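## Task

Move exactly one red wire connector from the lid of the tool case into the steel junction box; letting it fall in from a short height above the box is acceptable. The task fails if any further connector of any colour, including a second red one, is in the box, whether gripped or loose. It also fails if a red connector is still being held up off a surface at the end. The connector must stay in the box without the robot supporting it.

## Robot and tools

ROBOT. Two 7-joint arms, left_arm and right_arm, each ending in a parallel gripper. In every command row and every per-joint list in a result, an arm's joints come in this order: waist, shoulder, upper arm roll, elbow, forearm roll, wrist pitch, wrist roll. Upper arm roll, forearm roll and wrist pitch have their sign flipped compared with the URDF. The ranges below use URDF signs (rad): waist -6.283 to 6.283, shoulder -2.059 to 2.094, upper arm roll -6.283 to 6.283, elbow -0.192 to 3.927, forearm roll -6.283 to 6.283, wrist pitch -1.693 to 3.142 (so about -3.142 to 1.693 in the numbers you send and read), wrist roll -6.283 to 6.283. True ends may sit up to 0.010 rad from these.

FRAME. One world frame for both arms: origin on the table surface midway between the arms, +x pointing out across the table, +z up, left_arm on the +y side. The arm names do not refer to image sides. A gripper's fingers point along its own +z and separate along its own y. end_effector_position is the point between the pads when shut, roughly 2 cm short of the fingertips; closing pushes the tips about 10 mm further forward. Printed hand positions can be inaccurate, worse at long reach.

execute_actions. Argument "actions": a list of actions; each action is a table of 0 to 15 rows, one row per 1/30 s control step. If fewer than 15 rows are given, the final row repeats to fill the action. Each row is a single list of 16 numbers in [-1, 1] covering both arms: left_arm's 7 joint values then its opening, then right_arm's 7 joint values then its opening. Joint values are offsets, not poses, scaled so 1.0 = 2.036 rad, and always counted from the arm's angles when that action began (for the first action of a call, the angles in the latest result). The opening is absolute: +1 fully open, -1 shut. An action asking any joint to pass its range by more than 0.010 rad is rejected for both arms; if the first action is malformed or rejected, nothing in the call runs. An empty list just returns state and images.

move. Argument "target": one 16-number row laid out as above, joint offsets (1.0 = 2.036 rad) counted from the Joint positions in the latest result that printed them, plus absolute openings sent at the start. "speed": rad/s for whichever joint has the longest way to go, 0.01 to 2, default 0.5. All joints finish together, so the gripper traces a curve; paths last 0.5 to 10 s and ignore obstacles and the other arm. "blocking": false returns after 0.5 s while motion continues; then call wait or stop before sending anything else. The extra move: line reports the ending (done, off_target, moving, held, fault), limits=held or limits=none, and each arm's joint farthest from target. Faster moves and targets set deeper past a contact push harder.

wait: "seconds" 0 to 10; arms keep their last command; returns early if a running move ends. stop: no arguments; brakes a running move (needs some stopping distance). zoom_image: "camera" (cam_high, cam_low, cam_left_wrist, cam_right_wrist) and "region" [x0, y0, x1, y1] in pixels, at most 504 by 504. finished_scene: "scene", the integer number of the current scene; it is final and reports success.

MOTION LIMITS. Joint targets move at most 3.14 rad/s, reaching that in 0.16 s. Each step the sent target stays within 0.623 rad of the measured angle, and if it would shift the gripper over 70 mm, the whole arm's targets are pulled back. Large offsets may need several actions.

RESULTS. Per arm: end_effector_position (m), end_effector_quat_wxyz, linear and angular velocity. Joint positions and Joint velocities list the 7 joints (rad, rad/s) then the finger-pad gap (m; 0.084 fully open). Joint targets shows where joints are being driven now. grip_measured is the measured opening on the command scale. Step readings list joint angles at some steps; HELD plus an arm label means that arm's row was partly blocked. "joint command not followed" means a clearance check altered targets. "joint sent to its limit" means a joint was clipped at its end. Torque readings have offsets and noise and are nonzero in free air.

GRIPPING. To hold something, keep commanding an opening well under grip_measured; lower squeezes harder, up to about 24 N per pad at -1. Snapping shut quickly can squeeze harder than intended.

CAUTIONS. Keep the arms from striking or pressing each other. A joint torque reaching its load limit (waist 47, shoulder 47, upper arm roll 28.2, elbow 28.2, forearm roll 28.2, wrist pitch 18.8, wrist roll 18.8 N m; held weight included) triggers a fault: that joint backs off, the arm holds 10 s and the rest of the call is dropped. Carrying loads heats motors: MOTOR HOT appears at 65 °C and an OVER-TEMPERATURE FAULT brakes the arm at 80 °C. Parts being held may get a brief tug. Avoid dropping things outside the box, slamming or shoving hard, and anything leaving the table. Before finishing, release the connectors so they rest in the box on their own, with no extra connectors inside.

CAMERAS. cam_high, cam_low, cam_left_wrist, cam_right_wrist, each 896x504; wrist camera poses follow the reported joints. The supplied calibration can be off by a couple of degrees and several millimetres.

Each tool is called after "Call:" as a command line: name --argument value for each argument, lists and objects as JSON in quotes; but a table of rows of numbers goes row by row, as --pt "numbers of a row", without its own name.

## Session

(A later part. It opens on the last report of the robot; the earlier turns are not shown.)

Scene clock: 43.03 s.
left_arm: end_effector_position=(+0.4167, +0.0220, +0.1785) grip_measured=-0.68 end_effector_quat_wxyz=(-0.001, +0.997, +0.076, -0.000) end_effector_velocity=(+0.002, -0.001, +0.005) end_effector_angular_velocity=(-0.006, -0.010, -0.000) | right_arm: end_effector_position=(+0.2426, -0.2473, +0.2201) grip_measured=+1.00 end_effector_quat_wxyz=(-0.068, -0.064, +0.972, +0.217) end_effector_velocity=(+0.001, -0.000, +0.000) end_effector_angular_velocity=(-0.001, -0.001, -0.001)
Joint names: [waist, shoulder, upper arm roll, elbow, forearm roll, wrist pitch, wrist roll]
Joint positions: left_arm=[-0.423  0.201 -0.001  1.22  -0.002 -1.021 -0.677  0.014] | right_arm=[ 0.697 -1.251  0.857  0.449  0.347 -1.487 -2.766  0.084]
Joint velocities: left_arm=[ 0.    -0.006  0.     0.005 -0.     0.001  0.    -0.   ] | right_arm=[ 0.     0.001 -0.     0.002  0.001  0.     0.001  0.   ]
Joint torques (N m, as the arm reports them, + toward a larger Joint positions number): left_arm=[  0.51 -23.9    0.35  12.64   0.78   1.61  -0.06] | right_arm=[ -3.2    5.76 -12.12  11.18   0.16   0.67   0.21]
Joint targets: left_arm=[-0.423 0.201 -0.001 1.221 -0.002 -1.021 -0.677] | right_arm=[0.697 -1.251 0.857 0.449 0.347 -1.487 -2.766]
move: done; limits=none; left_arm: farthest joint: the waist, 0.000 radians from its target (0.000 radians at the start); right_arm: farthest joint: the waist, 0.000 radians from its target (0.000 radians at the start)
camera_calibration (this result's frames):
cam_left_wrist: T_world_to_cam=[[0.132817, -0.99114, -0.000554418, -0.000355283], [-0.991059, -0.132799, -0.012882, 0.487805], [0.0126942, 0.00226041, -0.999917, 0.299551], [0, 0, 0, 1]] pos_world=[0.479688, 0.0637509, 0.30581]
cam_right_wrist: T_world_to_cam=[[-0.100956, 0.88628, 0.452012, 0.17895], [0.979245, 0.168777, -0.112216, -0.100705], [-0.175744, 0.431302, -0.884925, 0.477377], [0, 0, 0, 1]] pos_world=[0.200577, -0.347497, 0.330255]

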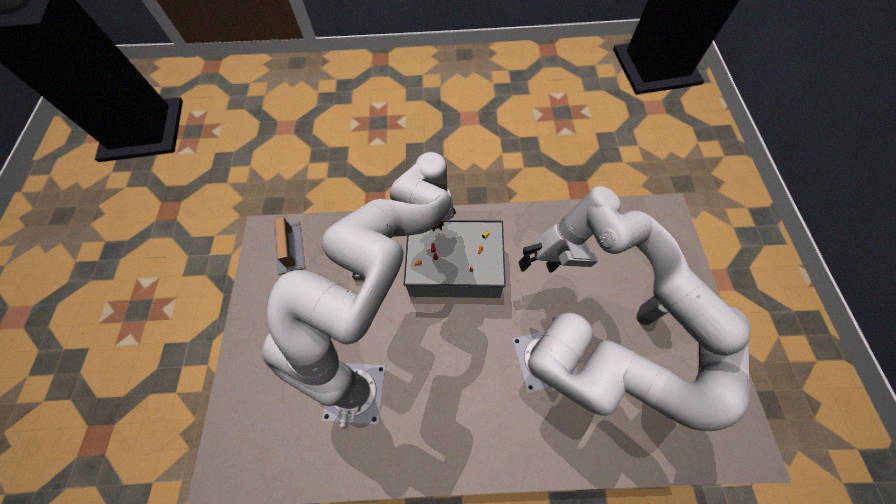

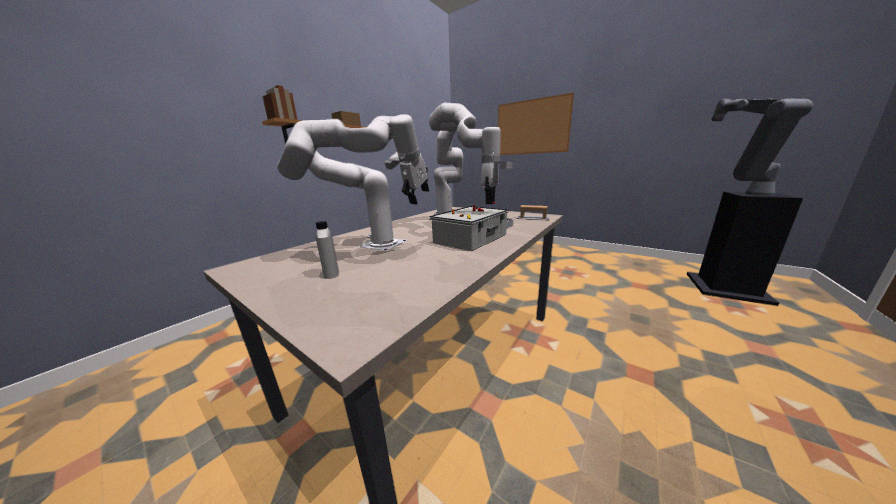

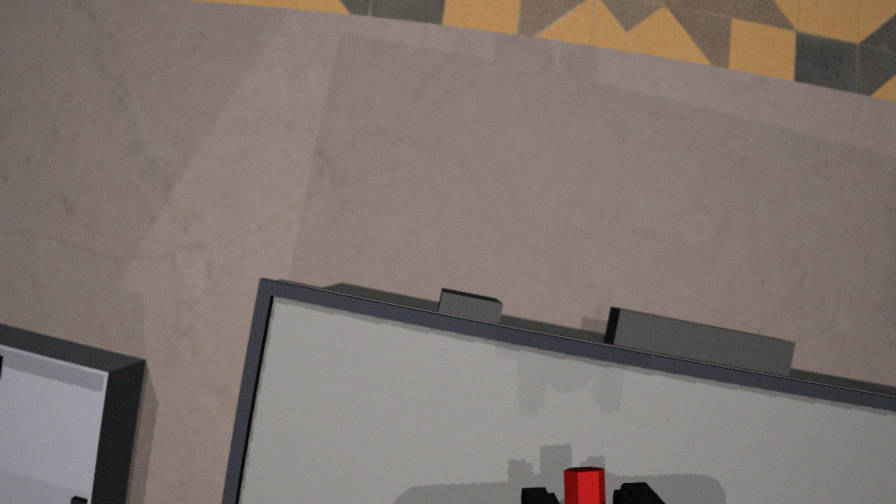

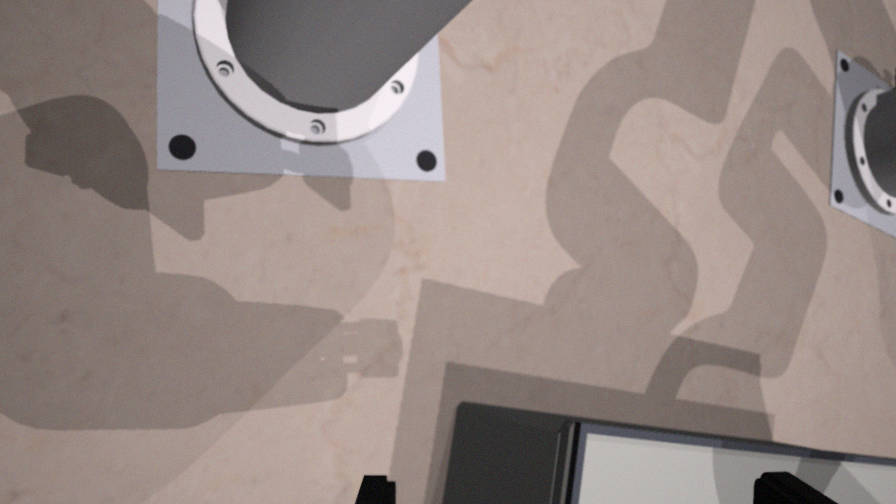

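Call:
move --target '[0.2195,-0.165,0,-0.2393,0,0.075,0.293,-1,0,0,0,0,0,0,0,1]' --speed 0.8

Scene clock: 50.63 s.
left_arm: end_effector_position=(+0.3674, +0.2498, +0.1507) grip_measured=-0.68 end_effector_quat_wxyz=(-0.001, +1.000, +0.000, -0.000) end_effector_velocity=(-0.001, +0.003, -0.001) end_effector_angular_velocity=(-0.000, +0.002, +0.007) | right_arm: end_effector_position=(+0.2426, -0.2473, +0.2201) grip_measured=+1.00 end_effector_quat_wxyz=(-0.068, -0.064, +0.972, +0.217) end_effector_velocity=(-0.000, -0.000, -0.000) end_effector_angular_velocity=(-0.002, +0.001, -0.000)
Joint names: [waist, shoulder, upper arm roll, elbow, forearm roll, wrist pitch, wrist roll]
Joint positions: left_arm=[ 0.024 -0.134 -0.001  0.734 -0.002 -0.868 -0.081  0.014] | right_arm=[ 0.697 -1.251  0.857  0.449  0.347 -1.487 -2.766  0.084]
Joint velocities: left_arm=[ 0.004 -0.002 -0.004 -0.004 -0.    -0.001  0.001 -0.   ] | right_arm=[ 0.     0.002 -0.    -0.     0.001 -0.     0.    -0.   ]
Joint torques (N m, as the arm reports them, + toward a larger Joint positions number): left_arm=[  0.38 -16.45   0.17  11.91   0.72   1.64  -0.04] | right_arm=[ -2.93   5.69 -12.18  10.99   0.2    0.75   0.23]
Joint targets: left_arm=[0.024 -0.135 -0.001 0.733 -0.002 -0.868 -0.081] | right_arm=[0.697 -1.251 0.857 0.449 0.347 -1.487 -2.766]
move: done; limits=none; left_arm: farthest joint: the shoulder, 0.001 radians from its target (0.336 radians at the start); right_arm: farthest joint: the waist, 0.000 radians from its target (0.000 radians at the start)
camera_calibration (this result's frames):
cam_left_wrist: T_world_to_cam=[[-0.0175631, -0.999846, 0.000670952, 0.289213], [-0.999759, 0.0175528, -0.0131836, 0.434486], [0.0131697, -0.000902335, -0.999913, 0.272459], [0, 0, 0, 1]] pos_world=[0.435872, 0.281788, 0.277969]
cam_right_wrist: T_world_to_cam=[[-0.100956, 0.88628, 0.452012, 0.17895], [0.979245, 0.168778, -0.112216, -0.100705], [-0.175744, 0.431302, -0.884925, 0.477377], [0, 0, 0, 1]] pos_world=[0.200577, -0.347497, 0.330255]

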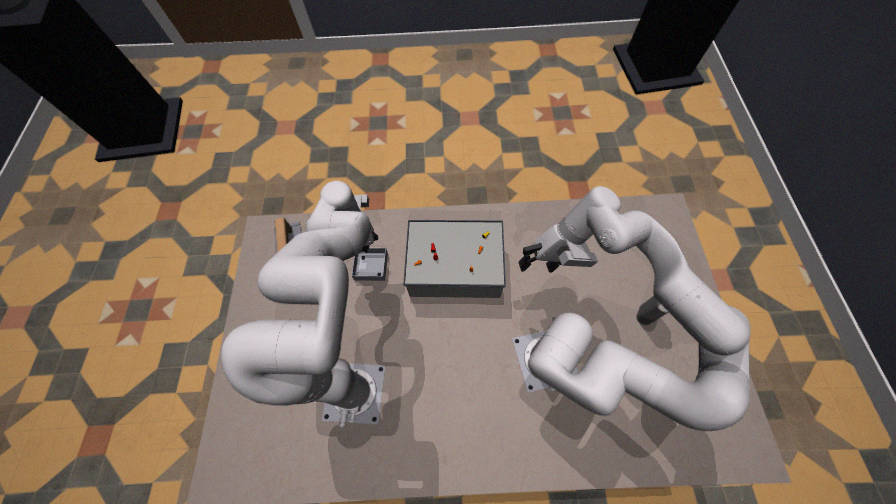

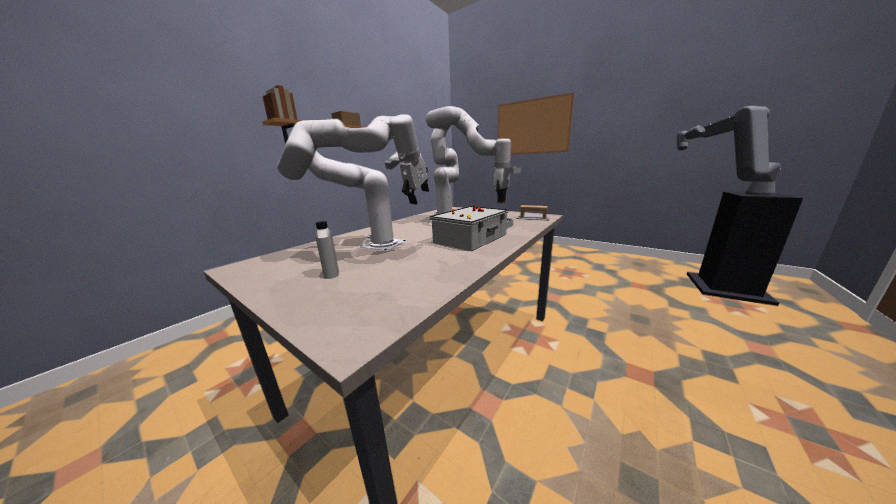

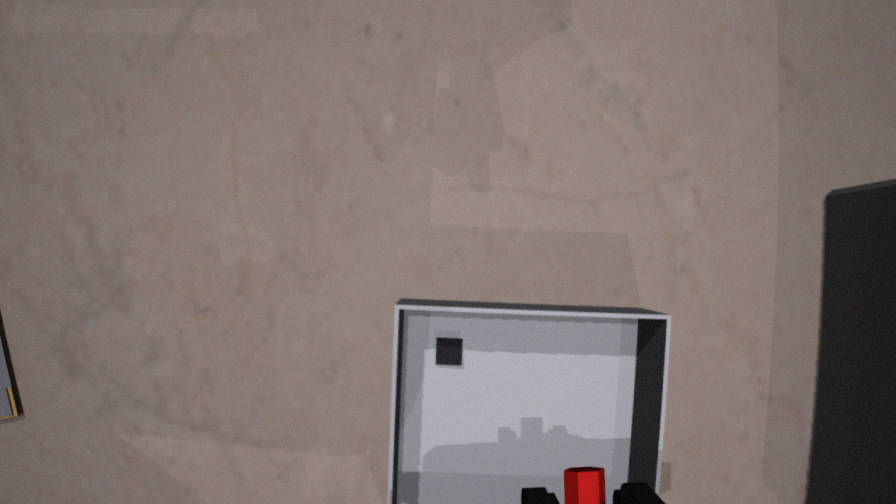

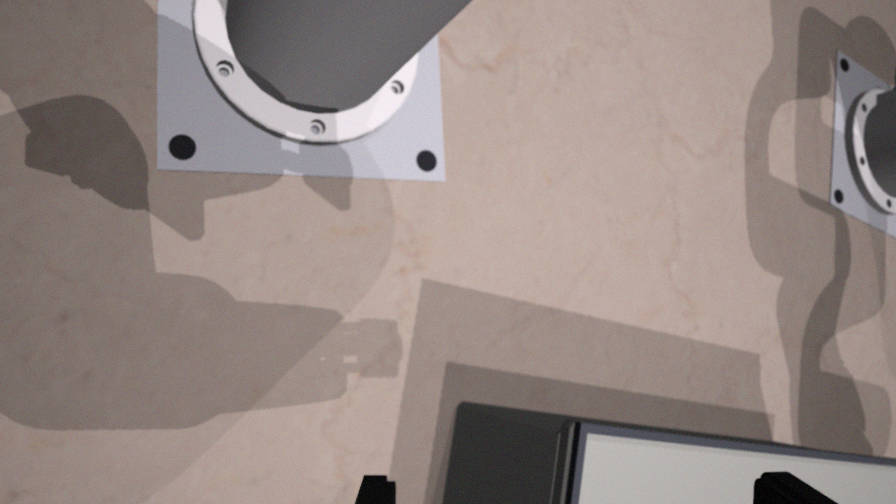

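Call:
move --target '[0,0.091,0,-0.042,0,0.133,0,-1,0,0,0,0,0,0,0,1]'

Call:
execute_actions --actions '[[[0,0,0,0,0,0,0,-0.3,0,0,0,0,0,0,0,1]]]'

Call:
move --target '[0,-0.091,0,0.042,0,-0.133,0,-0.3,0,0,0,0,0,0,0,1]' --speed 0.7

Scene clock: 54.93 s.
left_arm: end_effector_position=(+0.3675, +0.2497, +0.0662) grip_measured=-0.68 end_effector_quat_wxyz=(-0.000, +1.000, +0.000, +0.000) end_effector_velocity=(-0.003, +0.000, -0.003) end_effector_angular_velocity=(+0.001, +0.008, +0.002) | right_arm: end_effector_position=(+0.2426, -0.2473, +0.2201) grip_measured=+1.00 end_effector_quat_wxyz=(-0.068, -0.064, +0.972, +0.217) end_effector_velocity=(+0.000, -0.000, +0.000) end_effector_angular_velocity=(-0.000, -0.000, -0.001)
Joint names: [waist, shoulder, upper arm roll, elbow, forearm roll, wrist pitch, wrist roll]
Joint positions: left_arm=[ 0.024  0.05  -0.001  0.649 -0.002 -0.598 -0.081  0.014] | right_arm=[ 0.697 -1.251  0.857  0.449  0.347 -1.487 -2.766  0.084]
Joint velocities: left_arm=[ 0.     0.004 -0.    -0.004  0.     0.    -0.001  0.   ] | right_arm=[-0.    -0.     0.     0.001  0.001 -0.     0.001  0.   ]
Joint torques (N m, as the arm reports them, + toward a larger Joint positions number): left_arm=[  0.45 -17.79   0.32   9.82   0.79   1.65   0.18] | right_arm=[ -3.25   5.84 -12.18  11.09   0.08   0.73   0.25]
Joint targets: left_arm=[0.024 0.051 -0.001 0.648 -0.002 -0.598 -0.081] | right_arm=[0.697 -1.251 0.857 0.449 0.347 -1.487 -2.766]
move: done; limits=none; left_arm: farthest joint: the shoulder, 0.001 radians from its target (0.186 radians at the start); right_arm: farthest joint: the waist, 0.000 radians from its target (0.000 radians at the start)
camera_calibration (this result's frames):
cam_left_wrist: T_world_to_cam=[[-0.0178583, -0.99984, 0.000932259, 0.289265], [-0.999741, 0.0178434, -0.0140913, 0.433463], [0.0140724, -0.00118366, -0.9999, 0.187733], [0, 0, 0, 1]] pos_world=[0.435875, 0.281706, 0.193553]
cam_right_wrist: T_world_to_cam=[[-0.100956, 0.88628, 0.452012, 0.17895], [0.979246, 0.168777, -0.112216, -0.100705], [-0.175744, 0.431302, -0.884925, 0.477377], [0, 0, 0, 1]] pos_world=[0.200577, -0.347497, 0.330255]

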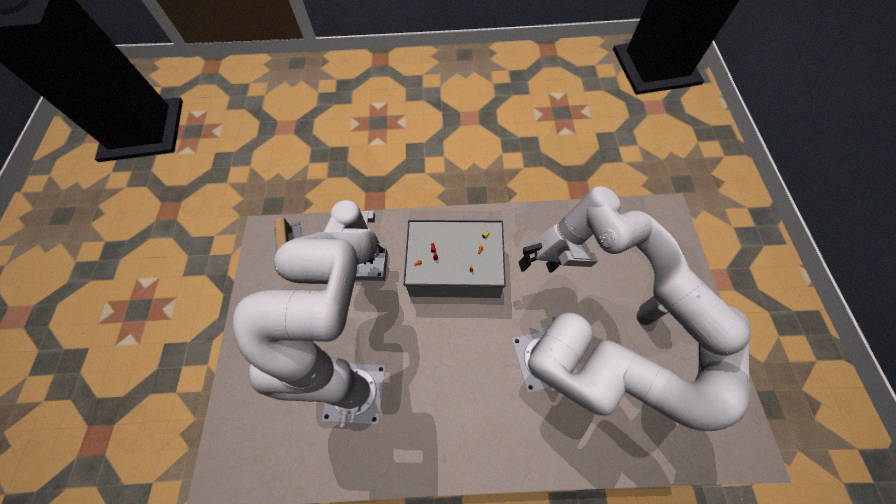

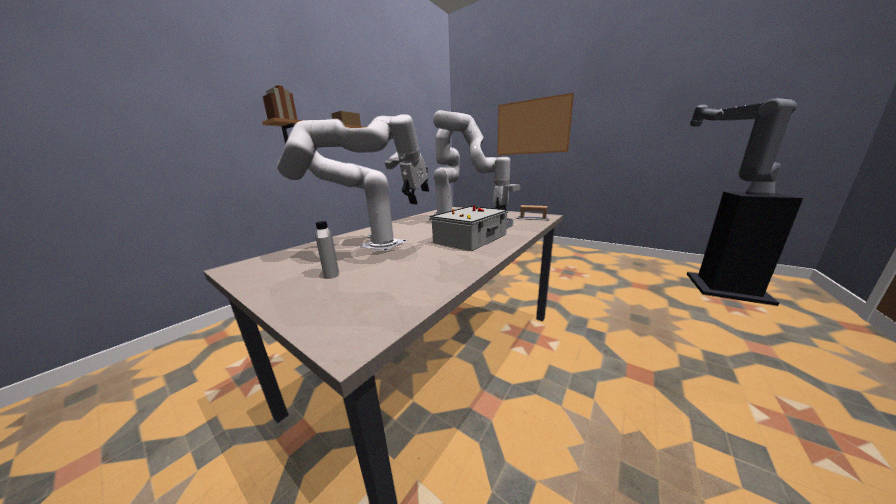

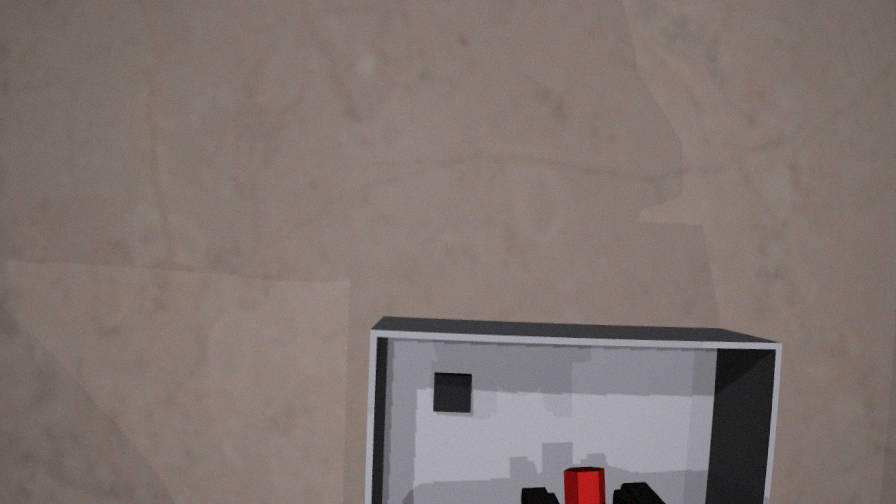

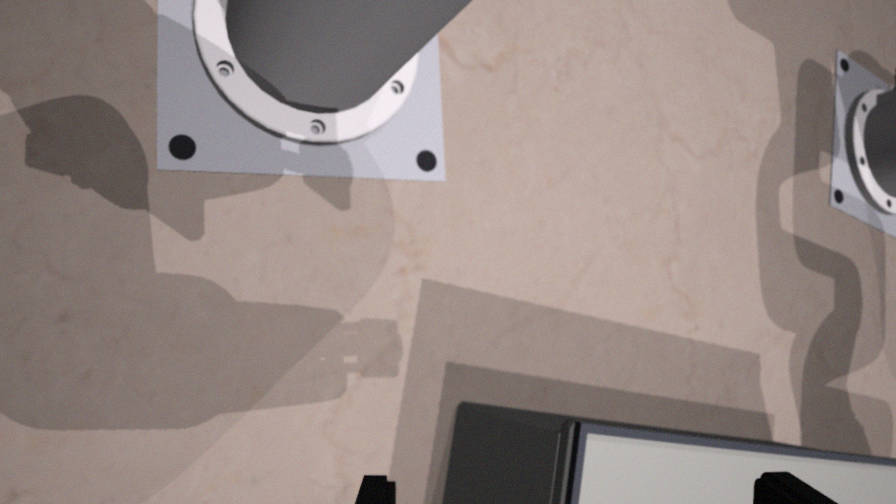

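Scene clock: 55.43 s.
left_arm: end_effector_position=(+0.3675, +0.2497, +0.0662) grip_measured=-0.32 end_effector_quat_wxyz=(-0.000, +1.000, +0.000, +0.000) end_effector_velocity=(+0.000, -0.000, +0.000) end_effector_angular_velocity=(-0.000, -0.002, -0.002) | right_arm: end_effector_position=(+0.2426, -0.2473, +0.2201) grip_measured=+1.00 end_effector_quat_wxyz=(-0.068, -0.064, +0.972, +0.217) end_effector_velocity=(-0.000, +0.000, -0.001) end_effector_angular_velocity=(-0.000, +0.001, +0.001)
Joint names: [waist, shoulder, upper arm roll, elbow, forearm roll, wrist pitch, wrist roll]
Joint positions: left_arm=[ 0.024  0.05  -0.001  0.649 -0.002 -0.598 -0.081  0.03 ] | right_arm=[ 0.697 -1.251  0.857  0.449  0.347 -1.487 -2.766  0.084]
Joint velocities: left_arm=[-0.    -0.001  0.    -0.     0.     0.001  0.001 -0.   ] | right_arm=[-0.    -0.     0.001 -0.002  0.     0.    -0.001 -0.   ]
Joint torques (N m, as the arm reports them, + toward a larger Joint positions number): left_arm=[  1.06 -17.68   0.31  10.04   0.88   1.68  -0.07] | right_arm=[ -3.25   5.75 -12.24  10.87   0.13   0.66   0.23]
Joint targets: left_arm=[0.024 0.050 -0.001 0.649 -0.002 -0.598 -0.081] | right_arm=[0.697 -1.251 0.857 0.449 0.347 -1.487 -2.766]
Step readings (joint positions):
0: left_arm=[0.024 0.050 -0.001 0.649 -0.002 -0.598 -0.081] | right_arm=[0.697 -1.251 0.857 0.449 0.347 -1.487 -2.766]
1: left_arm=[0.024 0.051 -0.001 0.649 -0.002 -0.598 -0.081] | right_arm=[0.697 -1.251 0.857 0.449 0.347 -1.487 -2.766]
2: left_arm=[0.024 0.051 -0.001 0.649 -0.002 -0.598 -0.081] | right_arm=[0.697 -1.251 0.857 0.449 0.347 -1.487 -2.766]
4: left_arm=[0.024 0.050 -0.001 0.649 -0.002 -0.598 -0.081] | right_arm=[0.697 -1.251 0.857 0.449 0.347 -1.487 -2.766]
8: left_arm=[0.024 0.050 -0.001 0.649 -0.002 -0.598 -0.081] | right_arm=[0.697 -1.251 0.857 0.449 0.347 -1.487 -2.766]
15: Joint positions above
camera_calibration (this result's frames):
cam_left_wrist: T_world_to_cam=[[-0.0178588, -0.99984, 0.000933706, 0.289264], [-0.999741, 0.0178439, -0.0141167, 0.433471], [0.0140978, -0.00118557, -0.9999, 0.187734], [0, 0, 0, 1]] pos_world=[0.435879, 0.281706, 0.193565]
cam_right_wrist: T_world_to_cam=[[-0.100956, 0.88628, 0.452012, 0.17895], [0.979246, 0.168777, -0.112216, -0.100705], [-0.175744, 0.431302, -0.884925, 0.477377], [0, 0, 0, 1]] pos_world=[0.200577, -0.347497, 0.330255]

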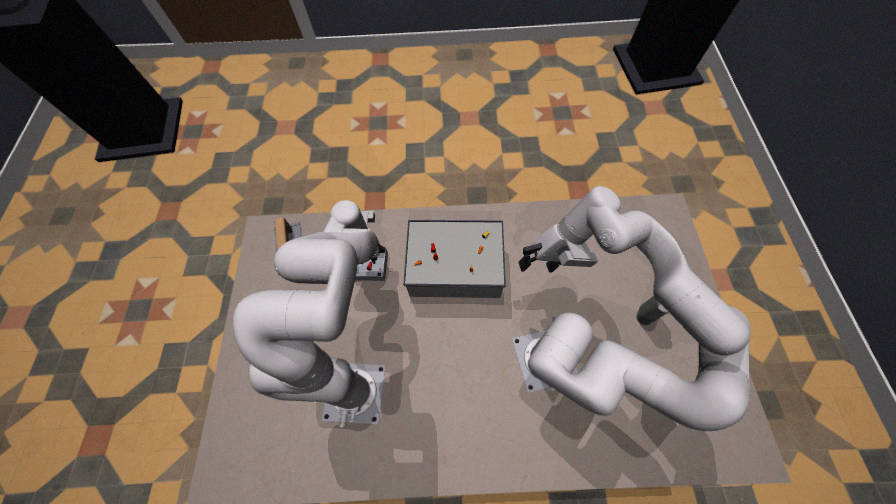

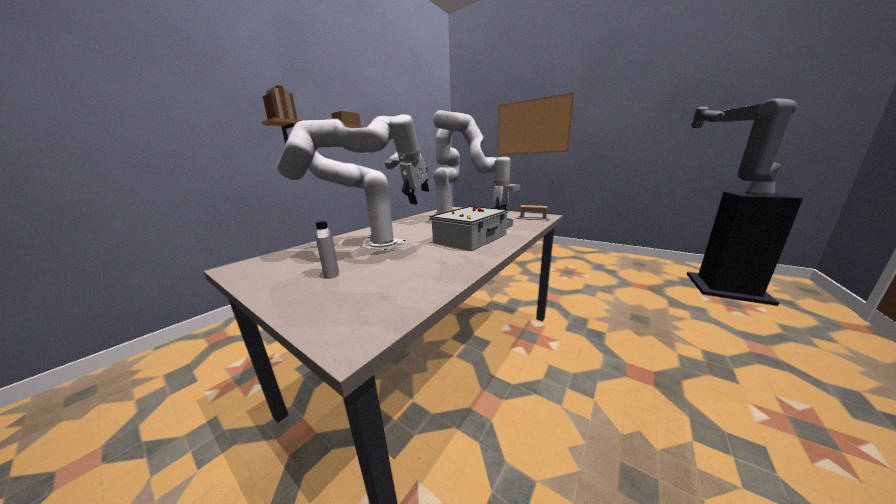

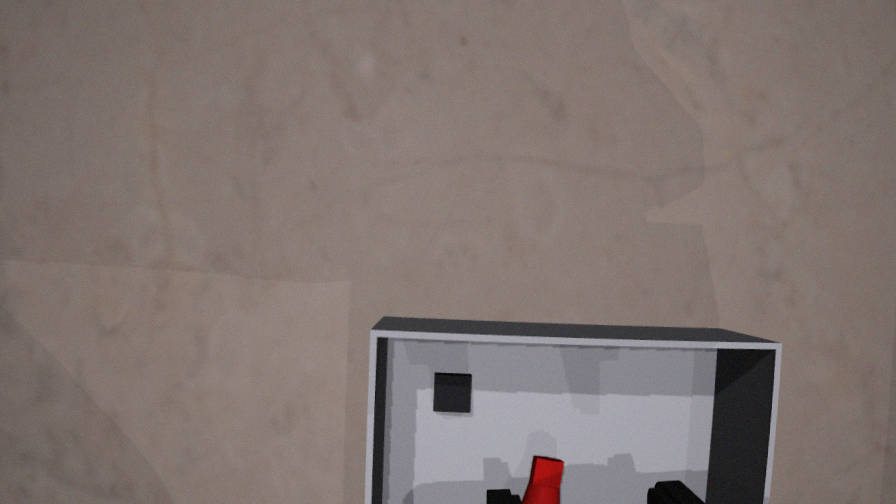

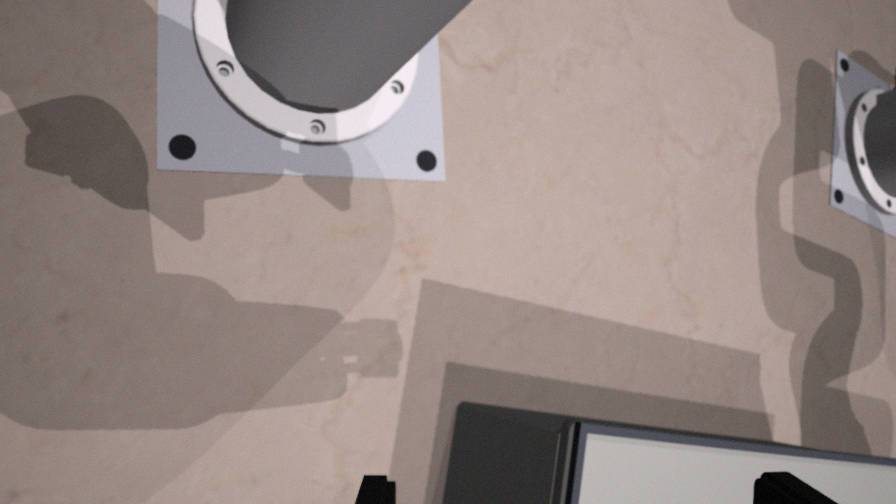

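Scene clock: 56.37 s.
left_arm: end_effector_position=(+0.3674, +0.2498, +0.1506) grip_measured=-0.32 end_effector_quat_wxyz=(-0.001, +1.000, +0.000, -0.000) end_effector_velocity=(+0.002, -0.000, +0.004) end_effector_angular_velocity=(-0.001, -0.009, -0.000) | right_arm: end_effector_position=(+0.2426, -0.2473, +0.2201) grip_measured=+1.00 end_effector_quat_wxyz=(-0.068, -0.064, +0.972, +0.217) end_effector_velocity=(-0.000, +0.000, -0.000) end_effector_angular_velocity=(+0.000, +0.000, +0.000)
Joint names: [waist, shoulder, upper arm roll, elbow, forearm roll, wrist pitch, wrist roll]
Joint positions: left_arm=[ 0.024 -0.134 -0.001  0.734 -0.002 -0.868 -0.081  0.03 ] | right_arm=[ 0.697 -1.251  0.857  0.449  0.347 -1.487 -2.766  0.084]
Joint velocities: left_arm=[-0.    -0.004 -0.     0.005 -0.    -0.     0.    -0.   ] | right_arm=[ 0. -0.  0. -0. -0.  0.  0.  0.]
Joint torques (N m, as the arm reports them, + toward a larger Joint positions number): left_arm=[  0.49 -15.75   0.13  11.84   0.83   1.7    0.06] | right_arm=[ -3.15   5.95 -12.21  11.05   0.16   0.8    0.22]
Joint targets: left_arm=[0.024 -0.135 -0.001 0.734 -0.002 -0.868 -0.081] | right_arm=[0.697 -1.251 0.857 0.449 0.347 -1.487 -2.766]
move: done; limits=none; left_arm: farthest joint: the shoulder, 0.001 radians from its target (0.186 radians at the start); right_arm: farthest joint: the waist, 0.000 radians from its target (0.000 radians at the start)
camera_calibration (this result's frames):
cam_left_wrist: T_world_to_cam=[[-0.0175561, -0.999846, 0.000657492, 0.289219], [-0.999762, 0.0175461, -0.0129495, 0.434392], [0.012936, -0.000884678, -0.999916, 0.272439], [0, 0, 0, 1]] pos_world=[0.435842, 0.281794, 0.277851]
cam_right_wrist: T_world_to_cam=[[-0.100956, 0.88628, 0.452012, 0.17895], [0.979246, 0.168777, -0.112216, -0.100705], [-0.175744, 0.431302, -0.884925, 0.477377], [0, 0, 0, 1]] pos_world=[0.200577, -0.347497, 0.330255]

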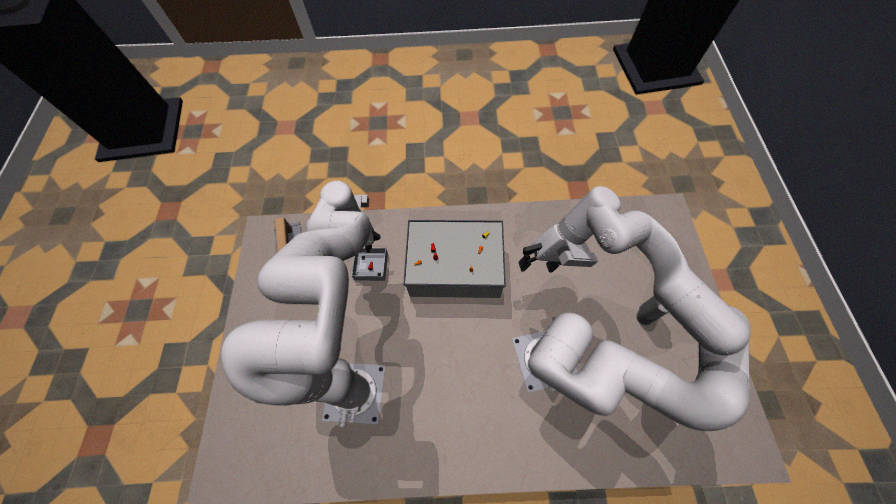

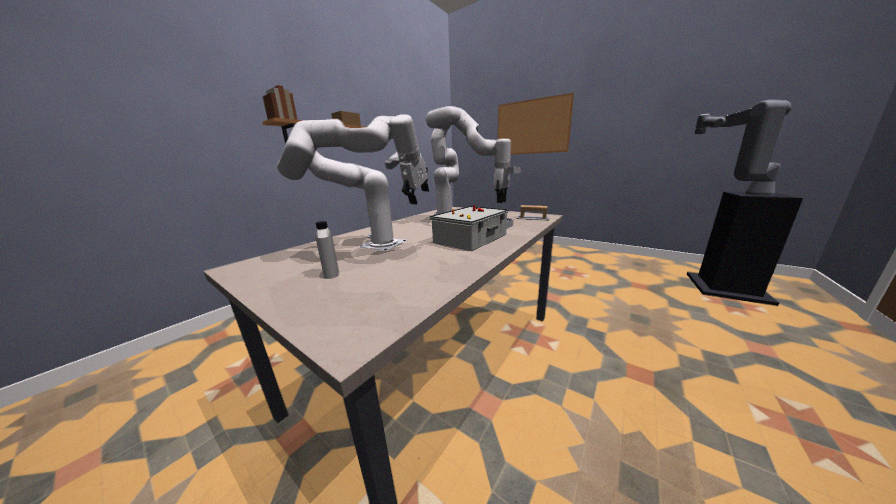

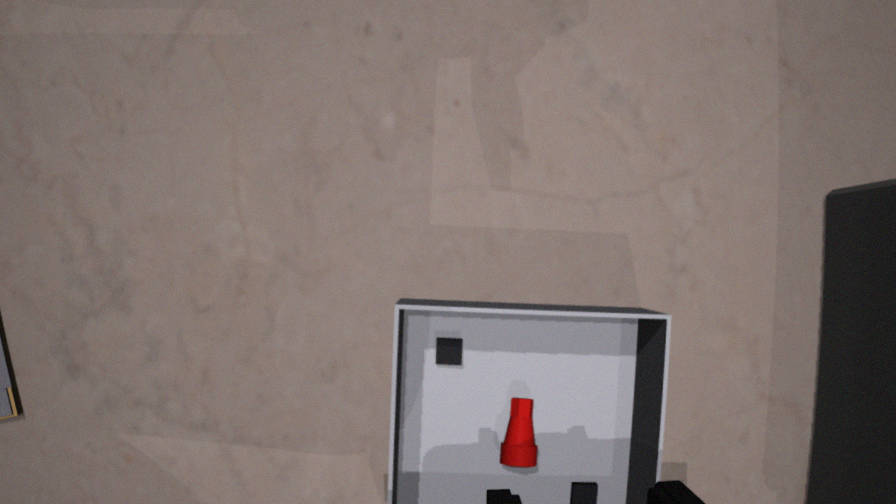

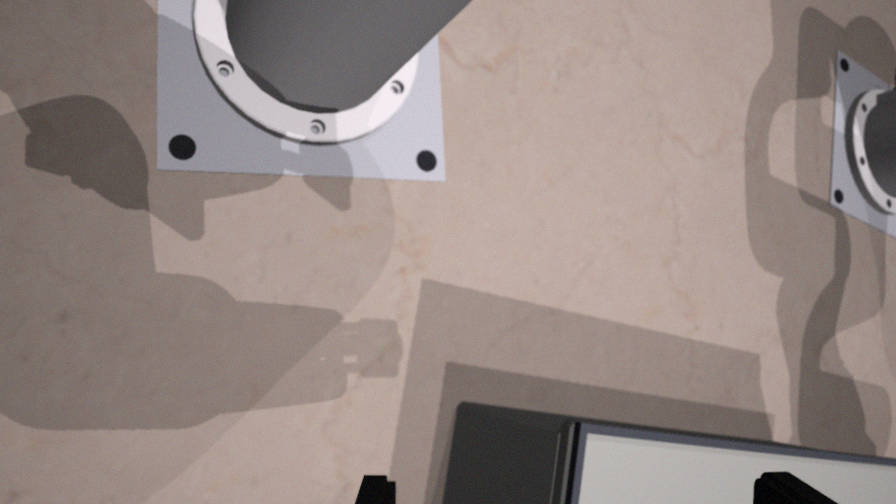

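Call:
finished_scene --scene 1

The scene is finished: the task was done.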